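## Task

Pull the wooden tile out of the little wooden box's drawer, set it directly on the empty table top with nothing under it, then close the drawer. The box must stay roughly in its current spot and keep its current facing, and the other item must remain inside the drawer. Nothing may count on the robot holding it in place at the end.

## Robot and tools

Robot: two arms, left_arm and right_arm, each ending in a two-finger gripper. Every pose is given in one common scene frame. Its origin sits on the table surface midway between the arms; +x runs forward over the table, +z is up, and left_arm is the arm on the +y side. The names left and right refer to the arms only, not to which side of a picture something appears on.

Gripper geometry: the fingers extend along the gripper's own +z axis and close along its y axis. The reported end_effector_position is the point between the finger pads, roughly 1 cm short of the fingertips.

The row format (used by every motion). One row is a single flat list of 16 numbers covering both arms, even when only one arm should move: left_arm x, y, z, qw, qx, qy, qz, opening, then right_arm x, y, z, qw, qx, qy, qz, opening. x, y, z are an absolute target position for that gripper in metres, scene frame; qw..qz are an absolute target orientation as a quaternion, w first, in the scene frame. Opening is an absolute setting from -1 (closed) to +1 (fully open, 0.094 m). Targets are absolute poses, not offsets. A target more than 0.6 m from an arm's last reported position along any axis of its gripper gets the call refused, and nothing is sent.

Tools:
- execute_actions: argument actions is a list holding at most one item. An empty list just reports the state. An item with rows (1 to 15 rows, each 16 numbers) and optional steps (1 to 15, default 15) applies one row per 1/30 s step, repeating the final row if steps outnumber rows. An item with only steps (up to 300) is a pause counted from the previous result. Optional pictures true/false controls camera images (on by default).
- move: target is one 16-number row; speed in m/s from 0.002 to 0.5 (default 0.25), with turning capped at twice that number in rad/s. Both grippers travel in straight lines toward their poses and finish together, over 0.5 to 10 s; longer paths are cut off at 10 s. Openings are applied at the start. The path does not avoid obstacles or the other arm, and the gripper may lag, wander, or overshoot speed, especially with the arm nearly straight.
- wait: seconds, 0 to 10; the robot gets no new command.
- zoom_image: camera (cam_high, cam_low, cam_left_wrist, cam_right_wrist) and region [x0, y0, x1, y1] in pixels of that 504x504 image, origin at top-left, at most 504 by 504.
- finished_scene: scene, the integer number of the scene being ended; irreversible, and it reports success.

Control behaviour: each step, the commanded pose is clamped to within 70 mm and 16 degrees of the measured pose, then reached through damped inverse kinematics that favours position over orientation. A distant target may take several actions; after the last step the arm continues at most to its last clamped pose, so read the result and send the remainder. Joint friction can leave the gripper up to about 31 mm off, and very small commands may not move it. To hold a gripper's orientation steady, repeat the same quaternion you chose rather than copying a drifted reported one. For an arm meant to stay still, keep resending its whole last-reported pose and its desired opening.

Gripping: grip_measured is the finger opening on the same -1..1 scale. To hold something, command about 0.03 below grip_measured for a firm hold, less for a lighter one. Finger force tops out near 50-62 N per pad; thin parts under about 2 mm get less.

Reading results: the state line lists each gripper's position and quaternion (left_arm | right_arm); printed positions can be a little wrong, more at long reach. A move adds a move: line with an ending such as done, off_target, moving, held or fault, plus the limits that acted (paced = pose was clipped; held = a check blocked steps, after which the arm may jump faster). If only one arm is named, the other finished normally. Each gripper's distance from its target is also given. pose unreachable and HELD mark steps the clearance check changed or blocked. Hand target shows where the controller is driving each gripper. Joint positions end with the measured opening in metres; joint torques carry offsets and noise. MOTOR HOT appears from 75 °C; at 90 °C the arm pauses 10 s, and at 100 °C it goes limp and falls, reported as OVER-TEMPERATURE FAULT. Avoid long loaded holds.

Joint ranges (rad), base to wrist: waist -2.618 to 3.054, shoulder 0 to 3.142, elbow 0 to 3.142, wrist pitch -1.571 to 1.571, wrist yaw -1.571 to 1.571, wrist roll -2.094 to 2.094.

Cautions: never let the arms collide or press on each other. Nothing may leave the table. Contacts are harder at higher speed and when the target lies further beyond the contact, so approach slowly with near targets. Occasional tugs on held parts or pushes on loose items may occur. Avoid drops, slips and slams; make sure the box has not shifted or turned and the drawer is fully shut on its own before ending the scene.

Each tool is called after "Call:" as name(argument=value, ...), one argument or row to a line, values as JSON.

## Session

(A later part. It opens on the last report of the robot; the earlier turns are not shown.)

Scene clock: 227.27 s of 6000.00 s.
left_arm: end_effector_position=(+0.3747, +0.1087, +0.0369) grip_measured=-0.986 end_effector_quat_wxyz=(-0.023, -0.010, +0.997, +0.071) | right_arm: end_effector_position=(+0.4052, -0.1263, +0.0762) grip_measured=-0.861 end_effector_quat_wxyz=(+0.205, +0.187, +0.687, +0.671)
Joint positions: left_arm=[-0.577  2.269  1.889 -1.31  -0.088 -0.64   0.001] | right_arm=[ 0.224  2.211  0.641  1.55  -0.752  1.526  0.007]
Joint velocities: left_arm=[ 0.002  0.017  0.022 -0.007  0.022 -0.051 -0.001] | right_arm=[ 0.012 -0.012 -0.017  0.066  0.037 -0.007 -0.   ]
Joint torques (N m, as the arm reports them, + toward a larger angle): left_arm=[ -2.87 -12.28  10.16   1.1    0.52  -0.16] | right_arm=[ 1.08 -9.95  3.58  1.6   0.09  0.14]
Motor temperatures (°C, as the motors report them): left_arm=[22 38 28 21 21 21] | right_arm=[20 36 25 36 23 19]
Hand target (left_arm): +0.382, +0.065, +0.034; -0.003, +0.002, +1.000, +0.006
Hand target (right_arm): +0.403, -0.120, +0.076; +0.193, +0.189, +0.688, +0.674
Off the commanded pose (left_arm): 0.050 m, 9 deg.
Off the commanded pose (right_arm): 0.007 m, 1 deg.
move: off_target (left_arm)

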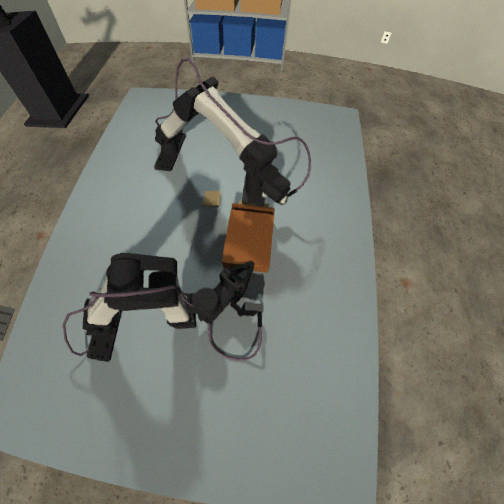

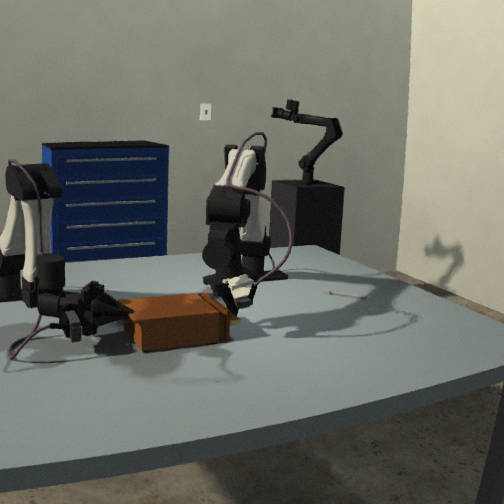

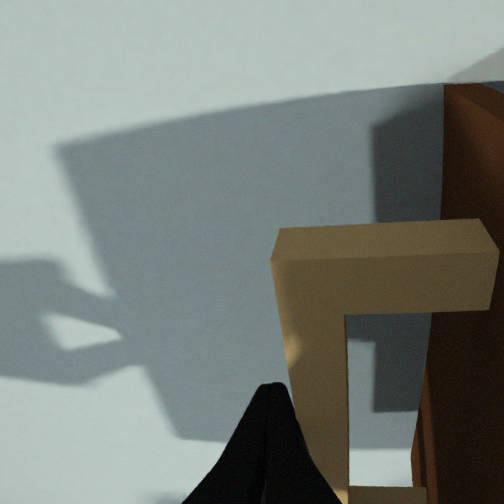

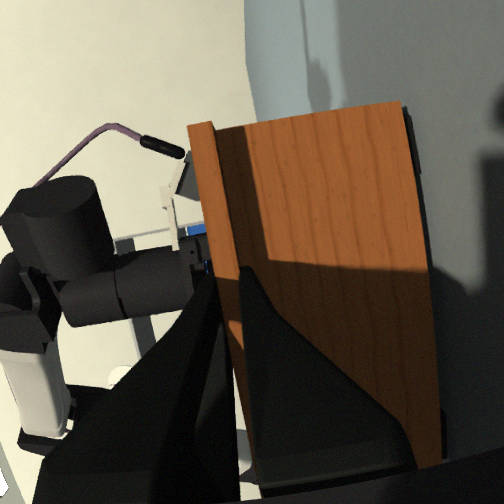

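Call:
move(
  target=[0.385,0.035,0.025,0,0,1,-0.05,-1, 0.403,-0.12,0.076,0.193,0.189,0.688,0.674,-1],
  speed=0.04,
)

Call:
move(
  target=[0.375,0.14,0.04,0,0,1,0,-1, 0.404,-0.126,0.076,0.193,0.189,0.688,0.674,-0.3],
  speed=0.06,
)

Call:
move(
  target=[0.36,0.2,0.1,0,0,1,0,-1, 0.37,-0.19,0.08,0.193,0.189,0.688,0.674,-0.3],
  speed=0.1,
)

Scene clock: 246.43 s of 6000.00 s.
left_arm: end_effector_position=(+0.3740, +0.1013, +0.0359) grip_measured=-0.986 end_effector_quat_wxyz=(-0.028, -0.016, +0.998, +0.050) | right_arm: end_effector_position=(+0.4056, -0.1267, +0.0762) grip_measured=-0.861 end_effector_quat_wxyz=(+0.206, +0.187, +0.687, +0.671)
Joint positions: left_arm=[-0.576  2.27   1.89  -1.295 -0.048 -0.648  0.001] | right_arm=[ 0.224  2.211  0.641  1.55  -0.751  1.526  0.007]
Joint velocities: left_arm=[ 0.007 -0.002 -0.002  0.037  0.066 -0.066 -0.001] | right_arm=[-0.002 -0.027  0.002  0.007  0.007 -0.007  0.001]
Joint torques (N m, as the arm reports them, + toward a larger angle): left_arm=[ -3.97 -12.22   9.29   1.6    0.94  -0.17] | right_arm=[ 0.99 -9.84  3.66  1.59  0.06  0.16]
Motor temperatures (°C, as the motors report them): left_arm=[23 40 30 22 21 21] | right_arm=[20 36 25 36 23 19]
Hand target (left_arm): +0.379, +0.040, +0.031; -0.008, +0.006, +0.999, -0.045
Hand target (right_arm): +0.403, -0.120, +0.076; +0.193, +0.189, +0.688, +0.674
Off the commanded pose (left_arm): 0.068 m, 12 deg.
Off the commanded pose (right_arm): 0.007 m, 1 deg.
After step 90, 12.83 s passed at rest.
move: off_target (left_arm)

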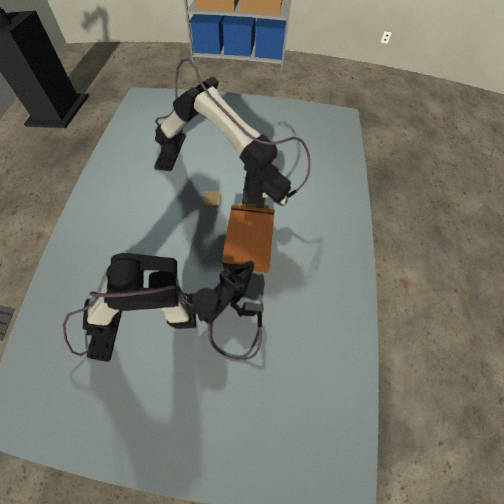

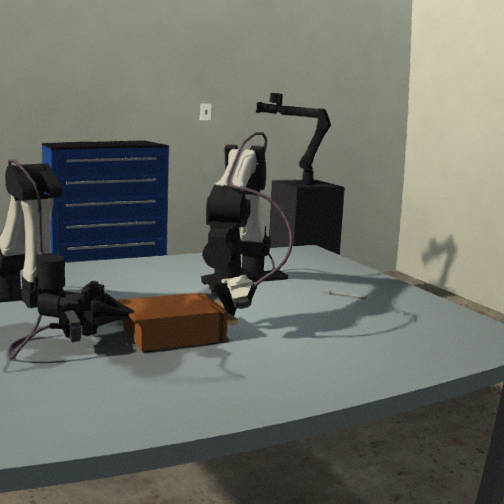

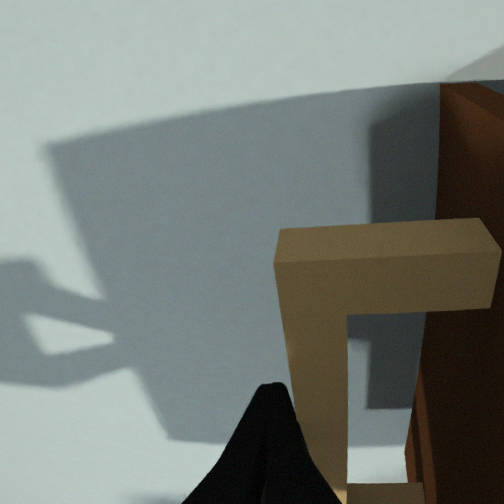

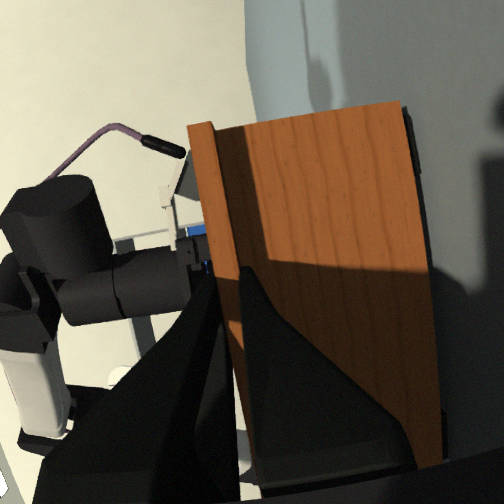

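Scene clock: 247.90 s of 6000.00 s.
left_arm: end_effector_position=(+0.3769, +0.1351, +0.0421) grip_measured=-0.986 end_effector_quat_wxyz=(+0.002, +0.000, +1.000, +0.000) | right_arm: end_effector_position=(+0.4060, -0.1273, +0.0755) grip_measured=-0.302 end_effector_quat_wxyz=(+0.202, +0.193, +0.687, +0.671)
Joint positions: left_arm=[-0.482  2.093  1.636 -1.111 -0.002 -0.52   0.001] | right_arm=[ 0.222  2.211  0.641  1.546 -0.75   1.536  0.033]
Joint velocities: left_arm=[-0.007 -0.007 -0.002 -0.037  0.051  0.007  0.   ] | right_arm=[-0.002  0.007 -0.012  0.022  0.007  0.037 -0.   ]
Joint torques (N m, as the arm reports them, + toward a larger angle): left_arm=[  0.82 -13.66   5.02   0.48  -0.07   0.03] | right_arm=[-0.44 -9.96  3.41  1.65 -0.17  0.01]
Motor temperatures (°C, as the motors report them): left_arm=[23 41 30 22 21 21] | right_arm=[20 36 25 36 23 19]
Hand target (left_arm): +0.375, +0.139, +0.039; -0.001, +0.000, +1.000, -0.002
Hand target (right_arm): +0.404, -0.126, +0.076; +0.193, +0.189, +0.688, +0.674
Off the commanded pose (left_arm): 0.006 m, 0 deg.
Off the commanded pose (right_arm): 0.002 m, 1 deg.
move: done

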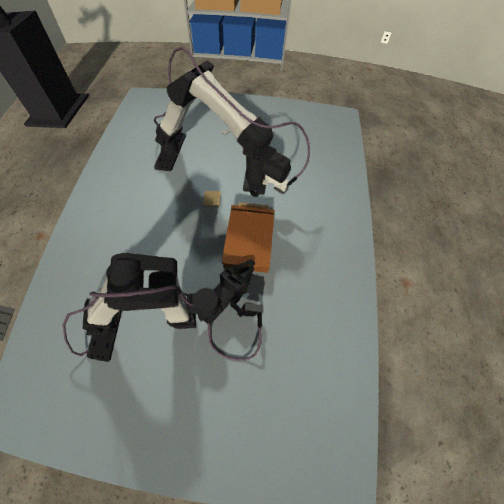

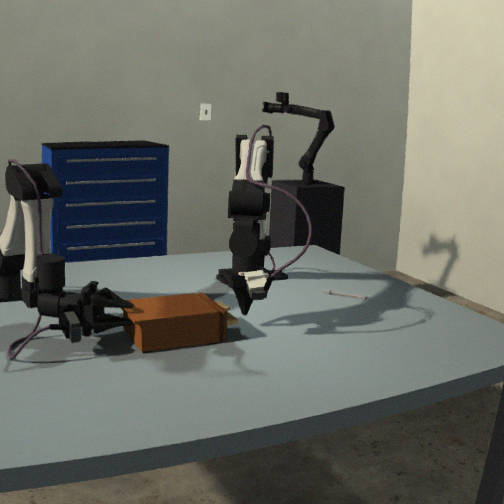

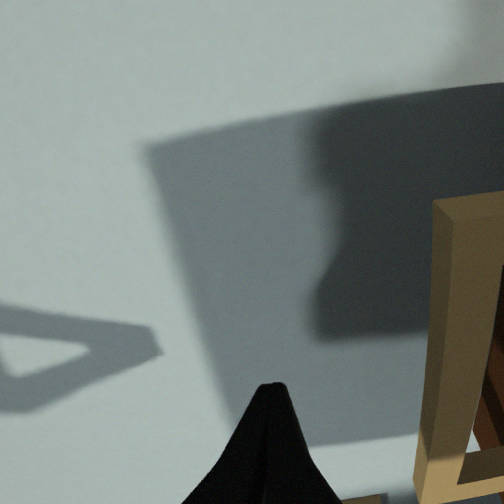

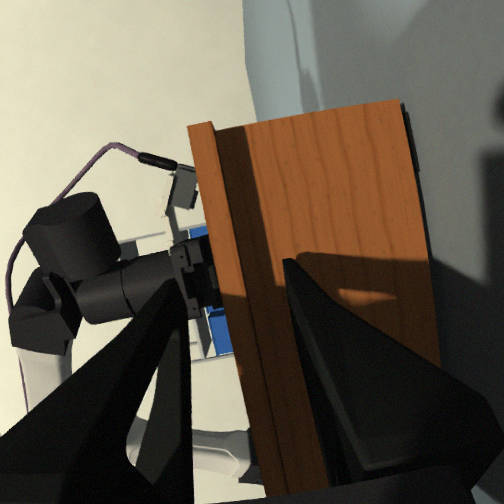

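Scene clock: 249.23 s of 6000.00 s.
left_arm: end_effector_position=(+0.3689, +0.1928, +0.1050) grip_measured=-0.986 end_effector_quat_wxyz=(+0.017, -0.001, +1.000, -0.006) | right_arm: end_effector_position=(+0.3761, -0.1889, +0.0738) grip_measured=-0.302 end_effector_quat_wxyz=(+0.183, +0.197, +0.698, +0.664)
Joint positions: left_arm=[-0.356  1.9    1.61  -1.245 -0.001 -0.396  0.001] | right_arm=[ 0.023  2.124  0.485  1.547 -0.969  1.5    0.033]
Joint velocities: left_arm=[-0.017 -0.007 -0.012 -0.066 -0.007 -0.051  0.   ] | right_arm=[ 0.002 -0.022 -0.017 -0.007  0.081 -0.066  0.   ]
Joint torques (N m, as the arm reports them, + toward a larger angle): left_arm=[  0.78 -11.54   5.18   0.33  -0.06   0.04] | right_arm=[ -0.8  -10.45   1.02   1.7   -0.02  -0.15]
Motor temperatures (°C, as the motors report them): left_arm=[23 41 30 22 21 21] | right_arm=[20 36 25 36 23 19]
Hand target (left_arm): +0.361, +0.199, +0.100; +0.000, -0.000, +1.000, -0.002
Hand target (right_arm): +0.371, -0.191, +0.079; +0.189, +0.189, +0.698, +0.665
Off the commanded pose (left_arm): 0.012 m, 2 deg.
Off the commanded pose (right_arm): 0.009 m, 2 deg.
joint sent to its limit (right arm) — the command would take joint 4 (wrist pitch) past its upper limit, so that joint was sent only as far as its limit.
move: off_target (left_arm)

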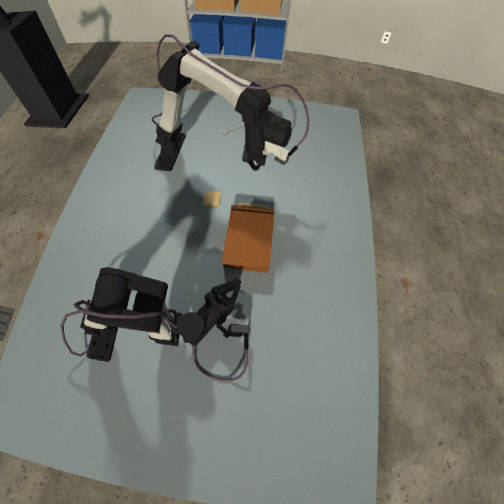

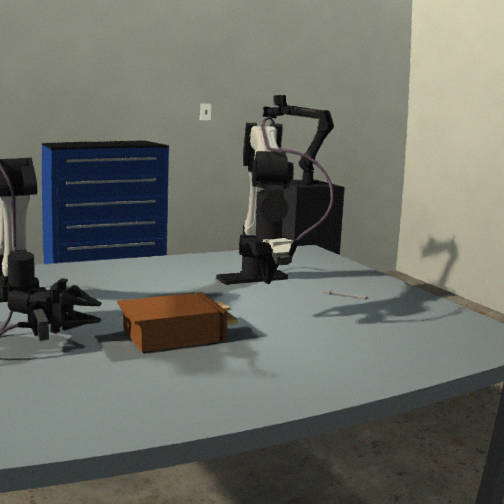

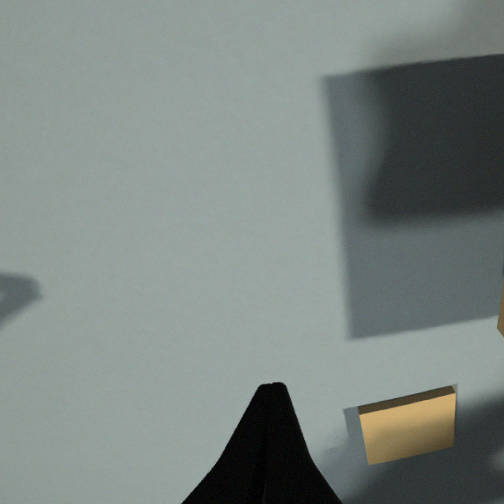

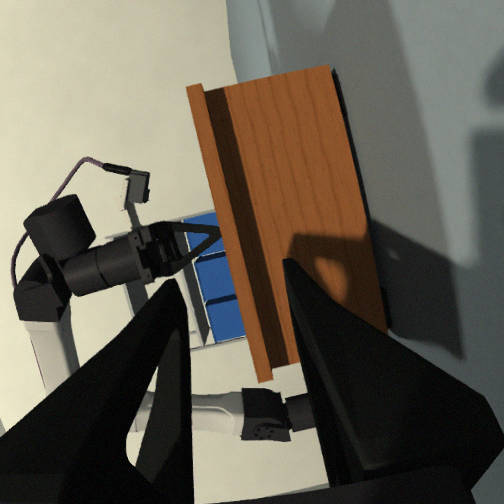

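Call:
move(
  target=[0.375,0.14,0.035,0.1,0,0.96,-0.25,-1, 0.404,-0.126,0.078,0.193,0.189,0.688,0.674,-0.3],
  speed=0.06,
)

Call:
move(
  target=[0.385,0.02,0.035,0.1,0,0.96,-0.25,-1, 0.404,-0.11,0.078,0.193,0.189,0.688,0.674,-0.3],
  speed=0.04,
)

Call:
zoom_image(
  camera="cam_low",
  region=[100,260,300,370],
)

Scene clock: 264.07 s of 6000.00 s.
left_arm: end_effector_position=(+0.3772, +0.1345, +0.0386) grip_measured=-0.986 end_effector_quat_wxyz=(+0.100, +0.013, +0.963, -0.251) | right_arm: end_effector_position=(+0.3978, -0.1293, +0.0762) grip_measured=-0.302 end_effector_quat_wxyz=(+0.190, +0.193, +0.691, +0.671)
Joint positions: left_arm=[-0.313  1.813  1.096 -0.474  0.403 -0.403  0.001] | right_arm=[ 0.216  2.185  0.612  1.534 -0.773  1.539  0.033]
Joint velocities: left_arm=[ 0.007 -0.002 -0.022 -0.007  0.007 -0.051  0.   ] | right_arm=[-0.002 -0.002 -0.022 -0.022 -0.081  0.007  0.   ]
Joint torques (N m, as the arm reports them, + toward a larger angle): left_arm=[  1.02 -10.69   5.25   1.25   0.15  -0.09] | right_arm=[ 0.35 -8.63  5.25  1.74  0.08 -0.02]
Motor temperatures (°C, as the motors report them): left_arm=[23 41 29 22 21 21] | right_arm=[20 37 25 37 23 19]
Hand target (left_arm): +0.374, +0.140, +0.034; +0.096, +0.002, +0.963, -0.252
Hand target (right_arm): +0.403, -0.125, +0.079; +0.193, +0.189, +0.687, +0.674
Off the commanded pose (left_arm): 0.007 m, 1 deg.
Off the commanded pose (right_arm): 0.007 m, 1 deg.
After step 90, 7.00 s passed at rest.
move: done

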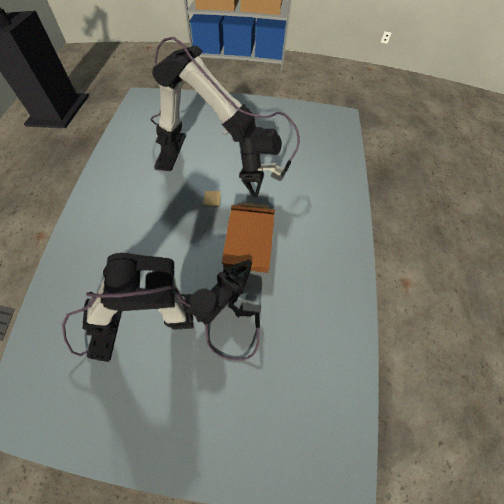

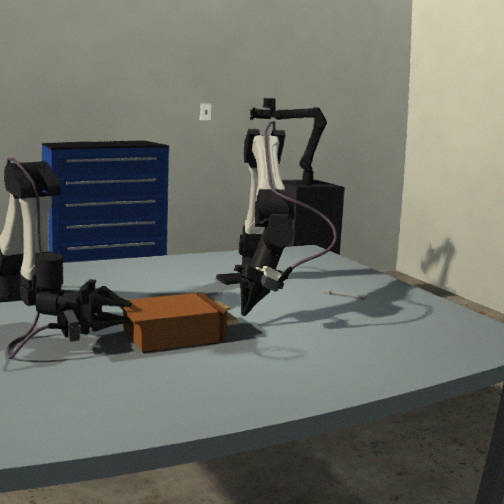

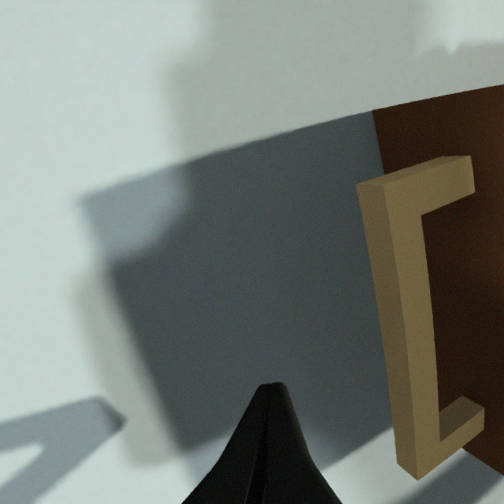

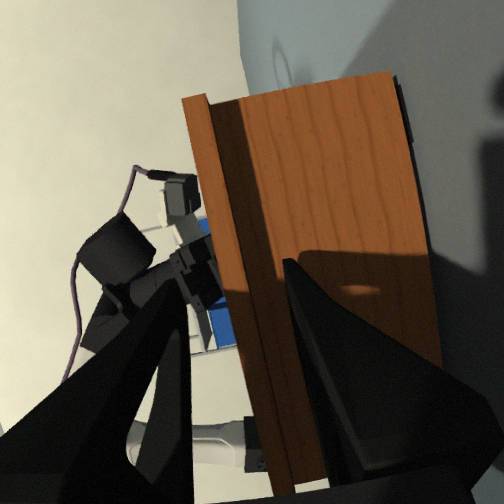

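Scene clock: 267.20 s of 6000.00 s.
left_arm: end_effector_position=(+0.3764, +0.0774, +0.0209) grip_measured=-0.986 end_effector_quat_wxyz=(+0.085, -0.033, +0.982, -0.168) | right_arm: end_effector_position=(+0.4107, -0.1348, +0.0748) grip_measured=-0.302 end_effector_quat_wxyz=(+0.222, +0.227, +0.683, +0.658)
Joint positions: left_arm=[-0.527  1.961  1.282 -0.556  0.179 -0.664  0.001] | right_arm=[ 0.23   2.185  0.612  1.529 -0.661  1.539  0.033]
Joint velocities: left_arm=[-0.012  0.002  0.007 -0.066  0.022 -0.007 -0.001] | right_arm=[-0.002 -0.007  0.002 -0.022  0.066 -0.081  0.   ]
Joint torques (N m, as the arm reports them, + toward a larger angle): left_arm=[-3.8  -9.96 11.16  2.11  0.83 -0.15] | right_arm=[ 2.5  -8.16  6.32  1.69 -0.52 -0.02]
Motor temperatures (°C, as the motors report them): left_arm=[23 41 30 22 21 21] | right_arm=[20 36 25 37 23 19]
Hand target (left_arm): +0.379, +0.027, +0.039; +0.097, +0.004, +0.965, -0.245
Hand target (right_arm): +0.403, -0.111, +0.078; +0.193, +0.190, +0.688, +0.673
Off the commanded pose (left_arm): 0.060 m, 11 deg.
Off the commanded pose (right_arm): 0.026 m, 6 deg.
move: off_target (left_arm, right_arm)

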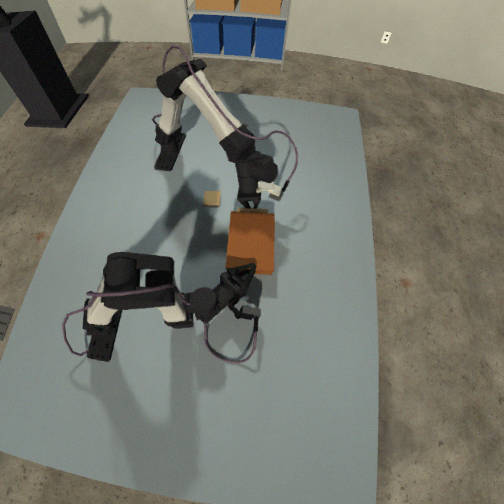

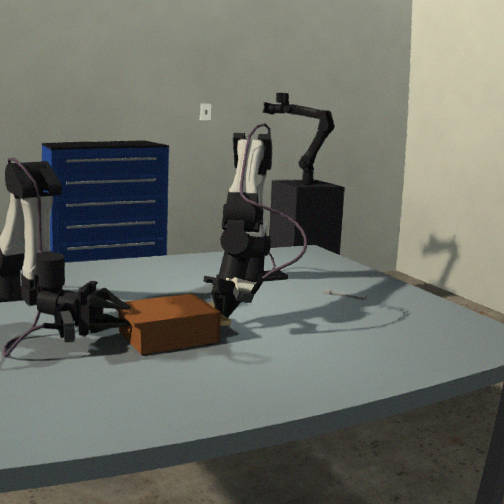

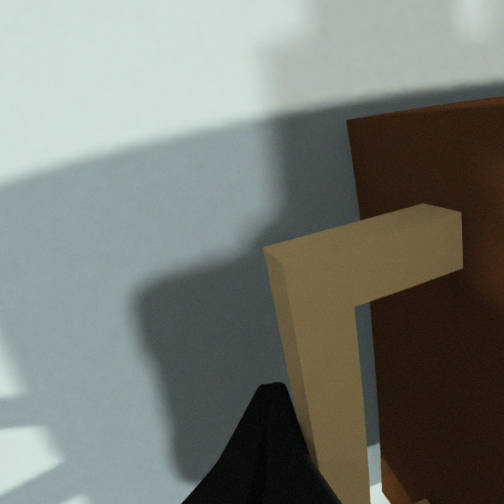

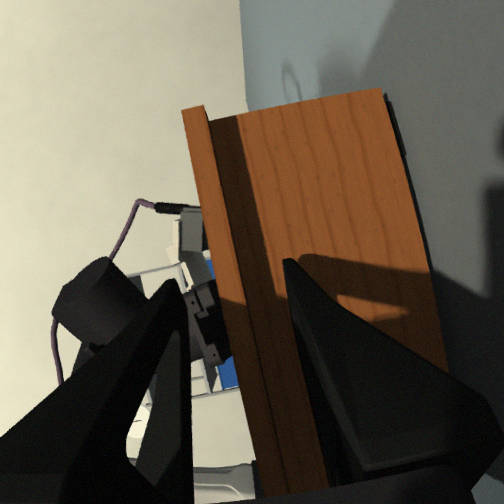

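Region (100, 260, 300, 370) of cam_low's 504x504 image, scaled by 2.520, with more detail than that image has; it fills the top 277 rows of this view, and the rest is white.

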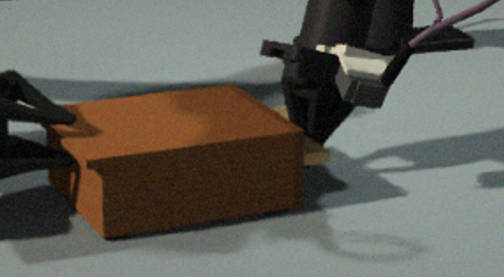

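Call:
move(
  target=[0.375,0.13,0.035,0.1,0,0.96,-0.25,-1, 0.411,-0.133,0.077,0.222,0.227,0.683,0.658,-1],
  speed=0.05,
)

Call:
move(
  target=[0.36,0.18,0.08,0.1,0,0.96,-0.25,-1, 0.388,-0.128,0.077,0.285,0.285,0.655,0.64,-1],
  speed=0.03,
)

Scene clock: 278.47 s of 6000.00 s.
left_arm: end_effector_position=(+0.3787, +0.1237, +0.0377) grip_measured=-0.986 end_effector_quat_wxyz=(+0.099, -0.000, +0.963, -0.252) | right_arm: end_effector_position=(+0.4125, -0.1364, +0.0765) grip_measured=-0.859 end_effector_quat_wxyz=(+0.229, +0.228, +0.680, +0.658)
Joint positions: left_arm=[-0.342  1.826  1.107 -0.455  0.388 -0.46   0.001] | right_arm=[ 0.228  2.184  0.612  1.535 -0.65   1.536  0.007]
Joint velocities: left_arm=[-0.017 -0.007  0.002 -0.051  0.007  0.022  0.001] | right_arm=[-0.012 -0.012  0.017 -0.037 -0.037 -0.037 -0.002]
Joint torques (N m, as the arm reports them, + toward a larger angle): left_arm=[  0.92 -11.32   5.26   1.33   0.13   0.06] | right_arm=[  0.12 -10.37   3.51   1.55  -0.04  -0.05]
Motor temperatures (°C, as the motors report them): left_arm=[23 40 31 24 21 21] | right_arm=[20 36 26 38 23 19]
Hand target (left_arm): +0.375, +0.128, +0.035; +0.099, +0.000, +0.962, -0.253
Hand target (right_arm): +0.411, -0.133, +0.077; +0.222, +0.227, +0.683, +0.658
Off the commanded pose (left_arm): 0.008 m, 0 deg.
Off the commanded pose (right_arm): 0.004 m, 1 deg.
After step 90, 6.00 s passed at rest.
move: done

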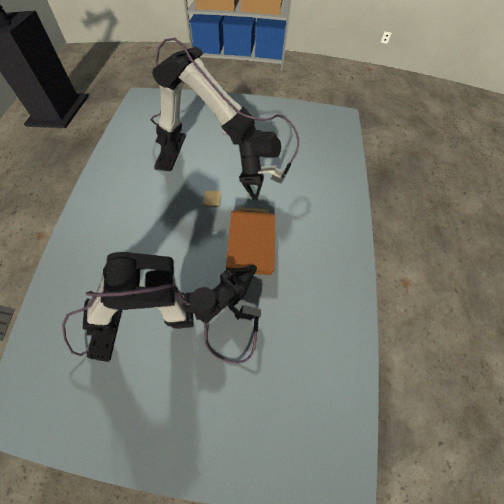

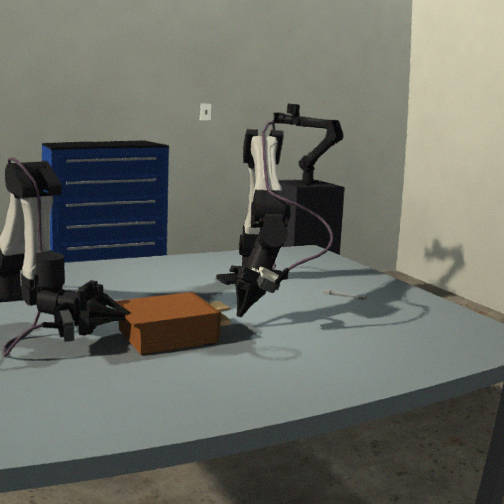

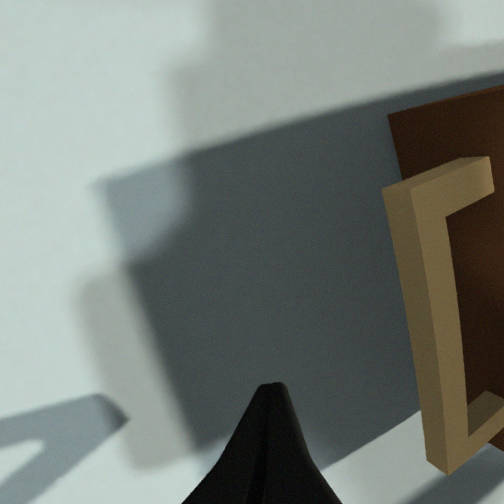

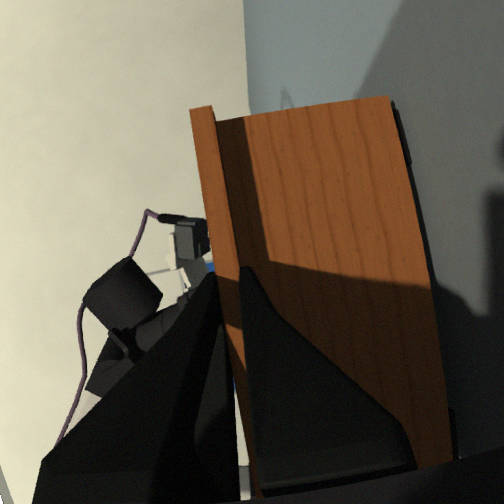

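Scene clock: 281.60 s of 6000.00 s.
left_arm: end_effector_position=(+0.3678, +0.1735, +0.0835) grip_measured=-0.986 end_effector_quat_wxyz=(+0.110, +0.002, +0.961, -0.254) | right_arm: end_effector_position=(+0.3934, -0.1258, +0.0773) grip_measured=-0.859 end_effector_quat_wxyz=(+0.276, +0.284, +0.669, +0.629)
Joint positions: left_arm=[-0.208  1.662  1.107 -0.652  0.435 -0.325  0.001] | right_arm=[ 0.364  2.116  0.494  1.561 -0.36   1.537  0.007]
Joint velocities: left_arm=[ 0.007  0.002 -0.007  0.022  0.051 -0.007 -0.001] | right_arm=[-0.002  0.002  0.002 -0.066 -0.037 -0.066 -0.   ]
Joint torques (N m, as the arm reports them, + toward a larger angle): left_arm=[ 1.   -9.87  6.1   1.03  0.16  0.1 ] | right_arm=[  0.07 -10.28   1.12   1.76   0.25  -0.03]
Motor temperatures (°C, as the motors report them): left_arm=[23 40 31 24 21 21] | right_arm=[20 36 26 38 23 19]
Hand target (left_arm): +0.361, +0.179, +0.080; +0.101, -0.001, +0.962, -0.253
Hand target (right_arm): +0.388, -0.128, +0.077; +0.276, +0.290, +0.671, +0.625
Off the commanded pose (left_arm): 0.011 m, 1 deg.
Off the commanded pose (right_arm): 0.006 m, 2 deg.
joint sent to its limit (right arm) — the command would take joint 4 (wrist pitch) past its upper limit, so that joint was sent only as far as its limit.
move: off_target (left_arm)

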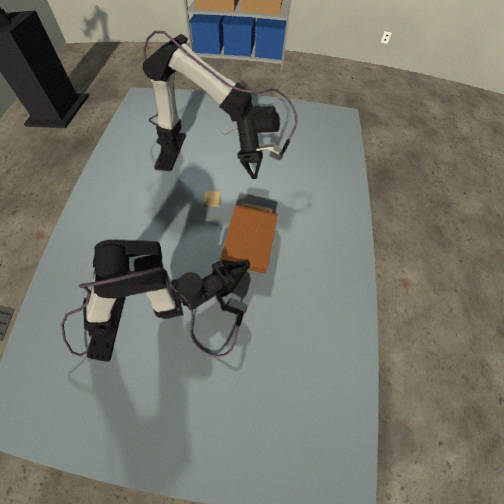

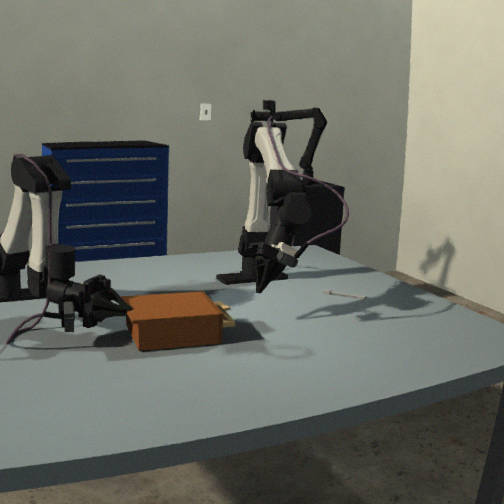

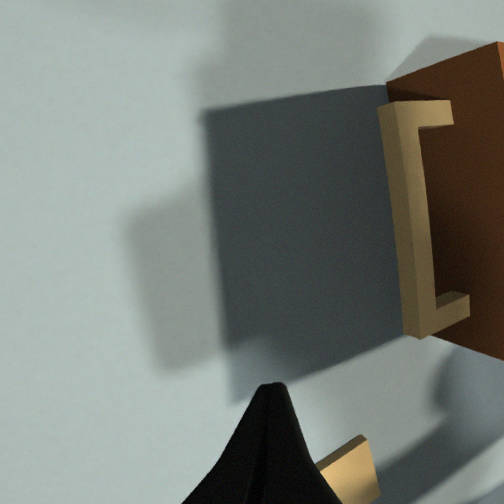

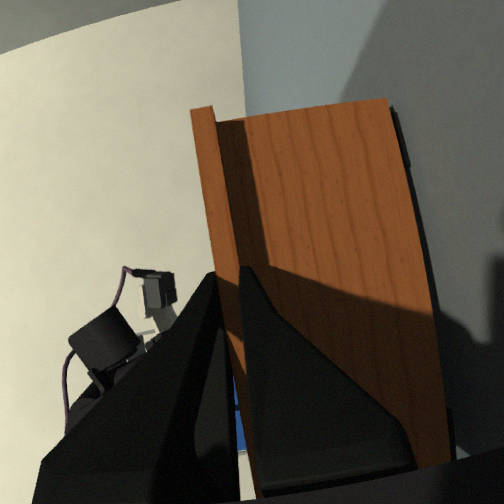

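Good enough.

Call:
move(
  target=[0.368,0.174,0.083,0.1,0,0.96,-0.25,-1, 0.393,-0.126,0.077,0.276,0.284,0.669,0.629,-0.3],
  speed=0.05,
)

Call:
move(
  target=[0.368,0.174,0.083,0.1,0,0.96,-0.25,-1, 0.385,-0.18,0.08,0.276,0.284,0.669,0.629,-0.3],
  speed=0.06,
)

Call:
finished_scene(
  scene=1,
)

Scene clock: 293.30 s of 6000.00 s.
left_arm: end_effector_position=(+0.3647, +0.1742, +0.0824) grip_measured=-0.986 end_effector_quat_wxyz=(+0.103, +0.001, +0.962, -0.252) | right_arm: end_effector_position=(+0.3935, -0.1259, +0.0763) grip_measured=-0.302 end_effector_quat_wxyz=(+0.275, +0.285, +0.670, +0.628)
Joint positions: left_arm=[-0.208  1.662  1.107 -0.667  0.436 -0.323  0.001] | right_arm=[ 0.364  2.116  0.494  1.557 -0.359  1.538  0.033]
Joint velocities: left_arm=[-0.012  0.017  0.002 -0.007 -0.037  0.11  -0.002] | right_arm=[-0.007  0.002 -0.007  0.007  0.007  0.037 -0.001]
Joint torques (N m, as the arm reports them, + toward a larger angle): left_arm=[ 0.16 -7.62  9.81  0.99  0.12 -0.02] | right_arm=[-0.32 -8.96  3.    1.82  0.03 -0.06]
Motor temperatures (°C, as the motors report them): left_arm=[23 40 30 24 21 21] | right_arm=[20 37 25 38 23 19]
Hand target (left_arm): +0.368, +0.174, +0.083; +0.101, -0.000, +0.963, -0.251
Hand target (right_arm): +0.393, -0.126, +0.077; +0.276, +0.284, +0.670, +0.628
Off the commanded pose (left_arm): 0.003 m, 0 deg.
Off the commanded pose (right_arm): 0.001 m, 0 deg.
joint sent to its limit (right arm) — the command would take joint 4 (wrist pitch) past its upper limit, so that joint was sent only as far as its limit.
After step 90, 8.00 s passed at rest.
move: done

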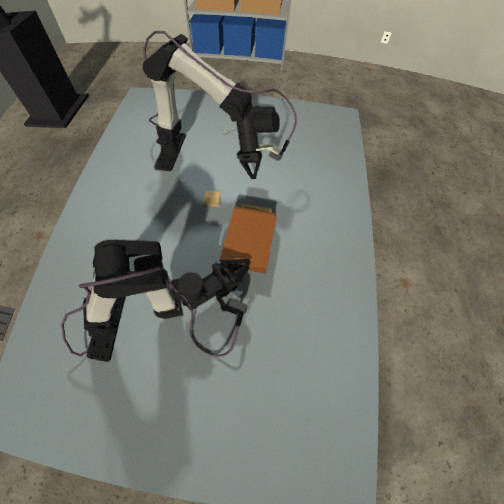

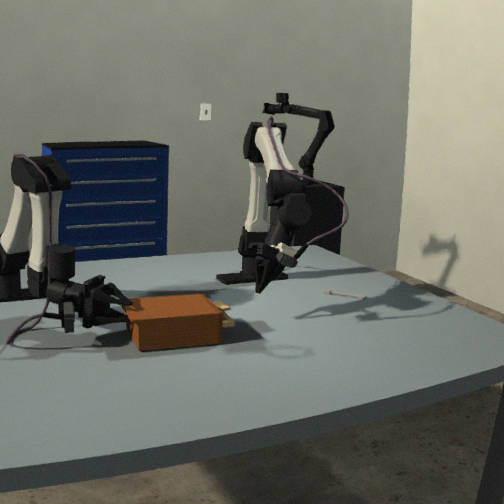

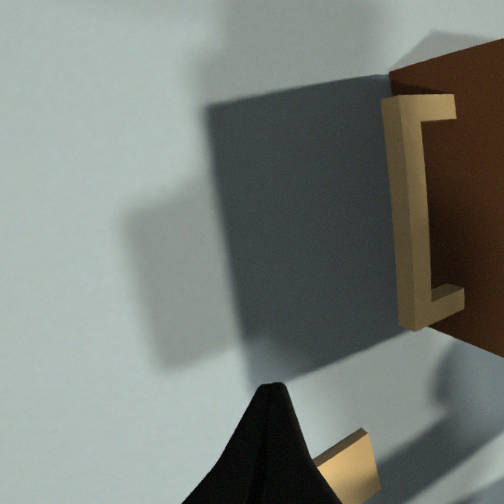

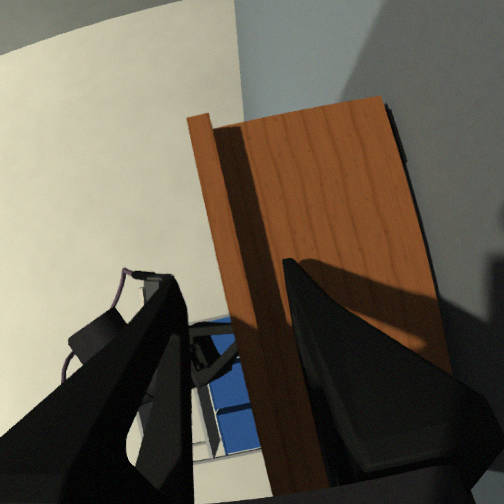

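Scene clock: 294.67 s of 6000.00 s.
left_arm: end_effector_position=(+0.3644, +0.1743, +0.0823) grip_measured=-0.986 end_effector_quat_wxyz=(+0.102, +0.001, +0.962, -0.252) | right_arm: end_effector_position=(+0.3907, -0.1779, +0.0758) grip_measured=-0.302 end_effector_quat_wxyz=(+0.270, +0.290, +0.676, +0.622)
Joint positions: left_arm=[-0.208  1.662  1.107 -0.668  0.436 -0.323  0.001] | right_arm=[ 0.183  2.067  0.418  1.555 -0.539  1.518  0.033]
Joint velocities: left_arm=[ 0.002 -0.012  0.002  0.037  0.007 -0.007 -0.   ] | right_arm=[-0.002  0.002 -0.002 -0.007 -0.066 -0.037 -0.002]
Joint torques (N m, as the arm reports them, + toward a larger angle): left_arm=[ 0.18 -7.59  9.78  0.99  0.12 -0.02] | right_arm=[ -0.87 -10.01   1.12   1.79  -0.02  -0.16]
Motor temperatures (°C, as the motors report them): left_arm=[23 39 30 24 21 21] | right_arm=[20 37 25 39 23 19]
Hand target (left_arm): +0.368, +0.174, +0.083; +0.100, -0.000, +0.963, -0.251
Hand target (right_arm): +0.386, -0.181, +0.080; +0.272, +0.286, +0.676, +0.622
Off the commanded pose (left_arm): 0.004 m, 0 deg.
Off the commanded pose (right_arm): 0.007 m, 1 deg.
joint sent to its limit (right arm) — the command would take joint 4 (wrist pitch) past its upper limit, so that joint was sent only as far as its limit.
move: done

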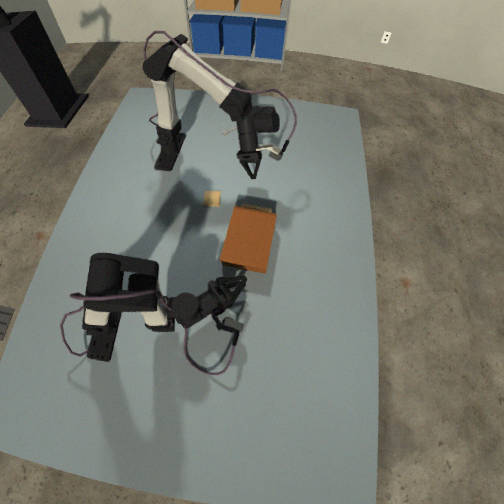

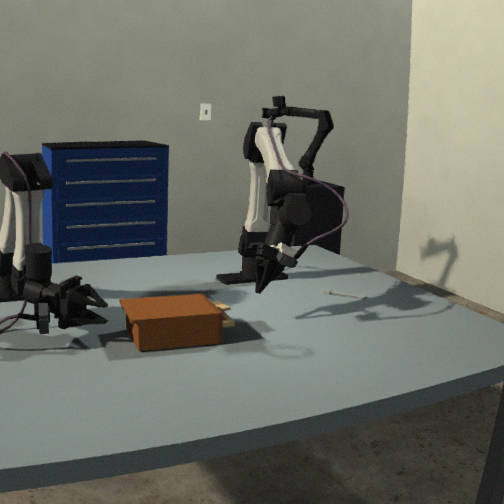

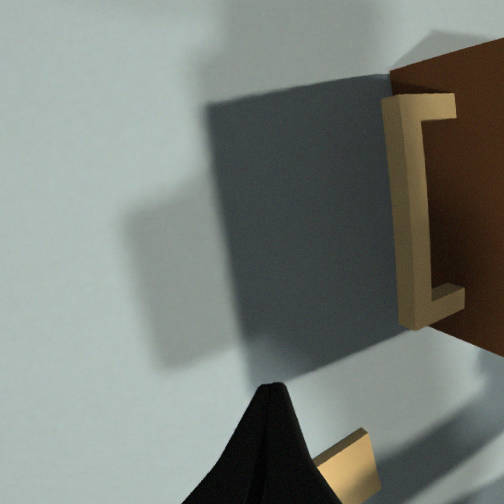

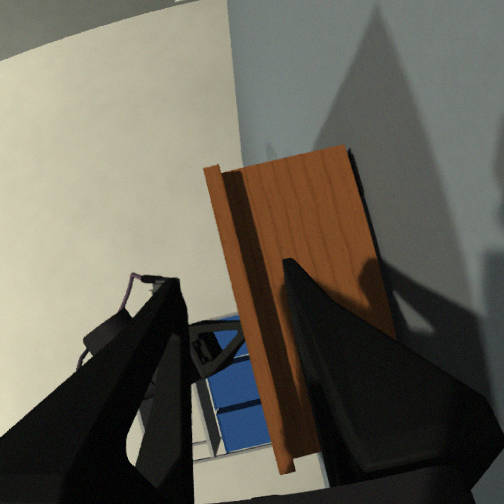

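The scene is finished: the task was done.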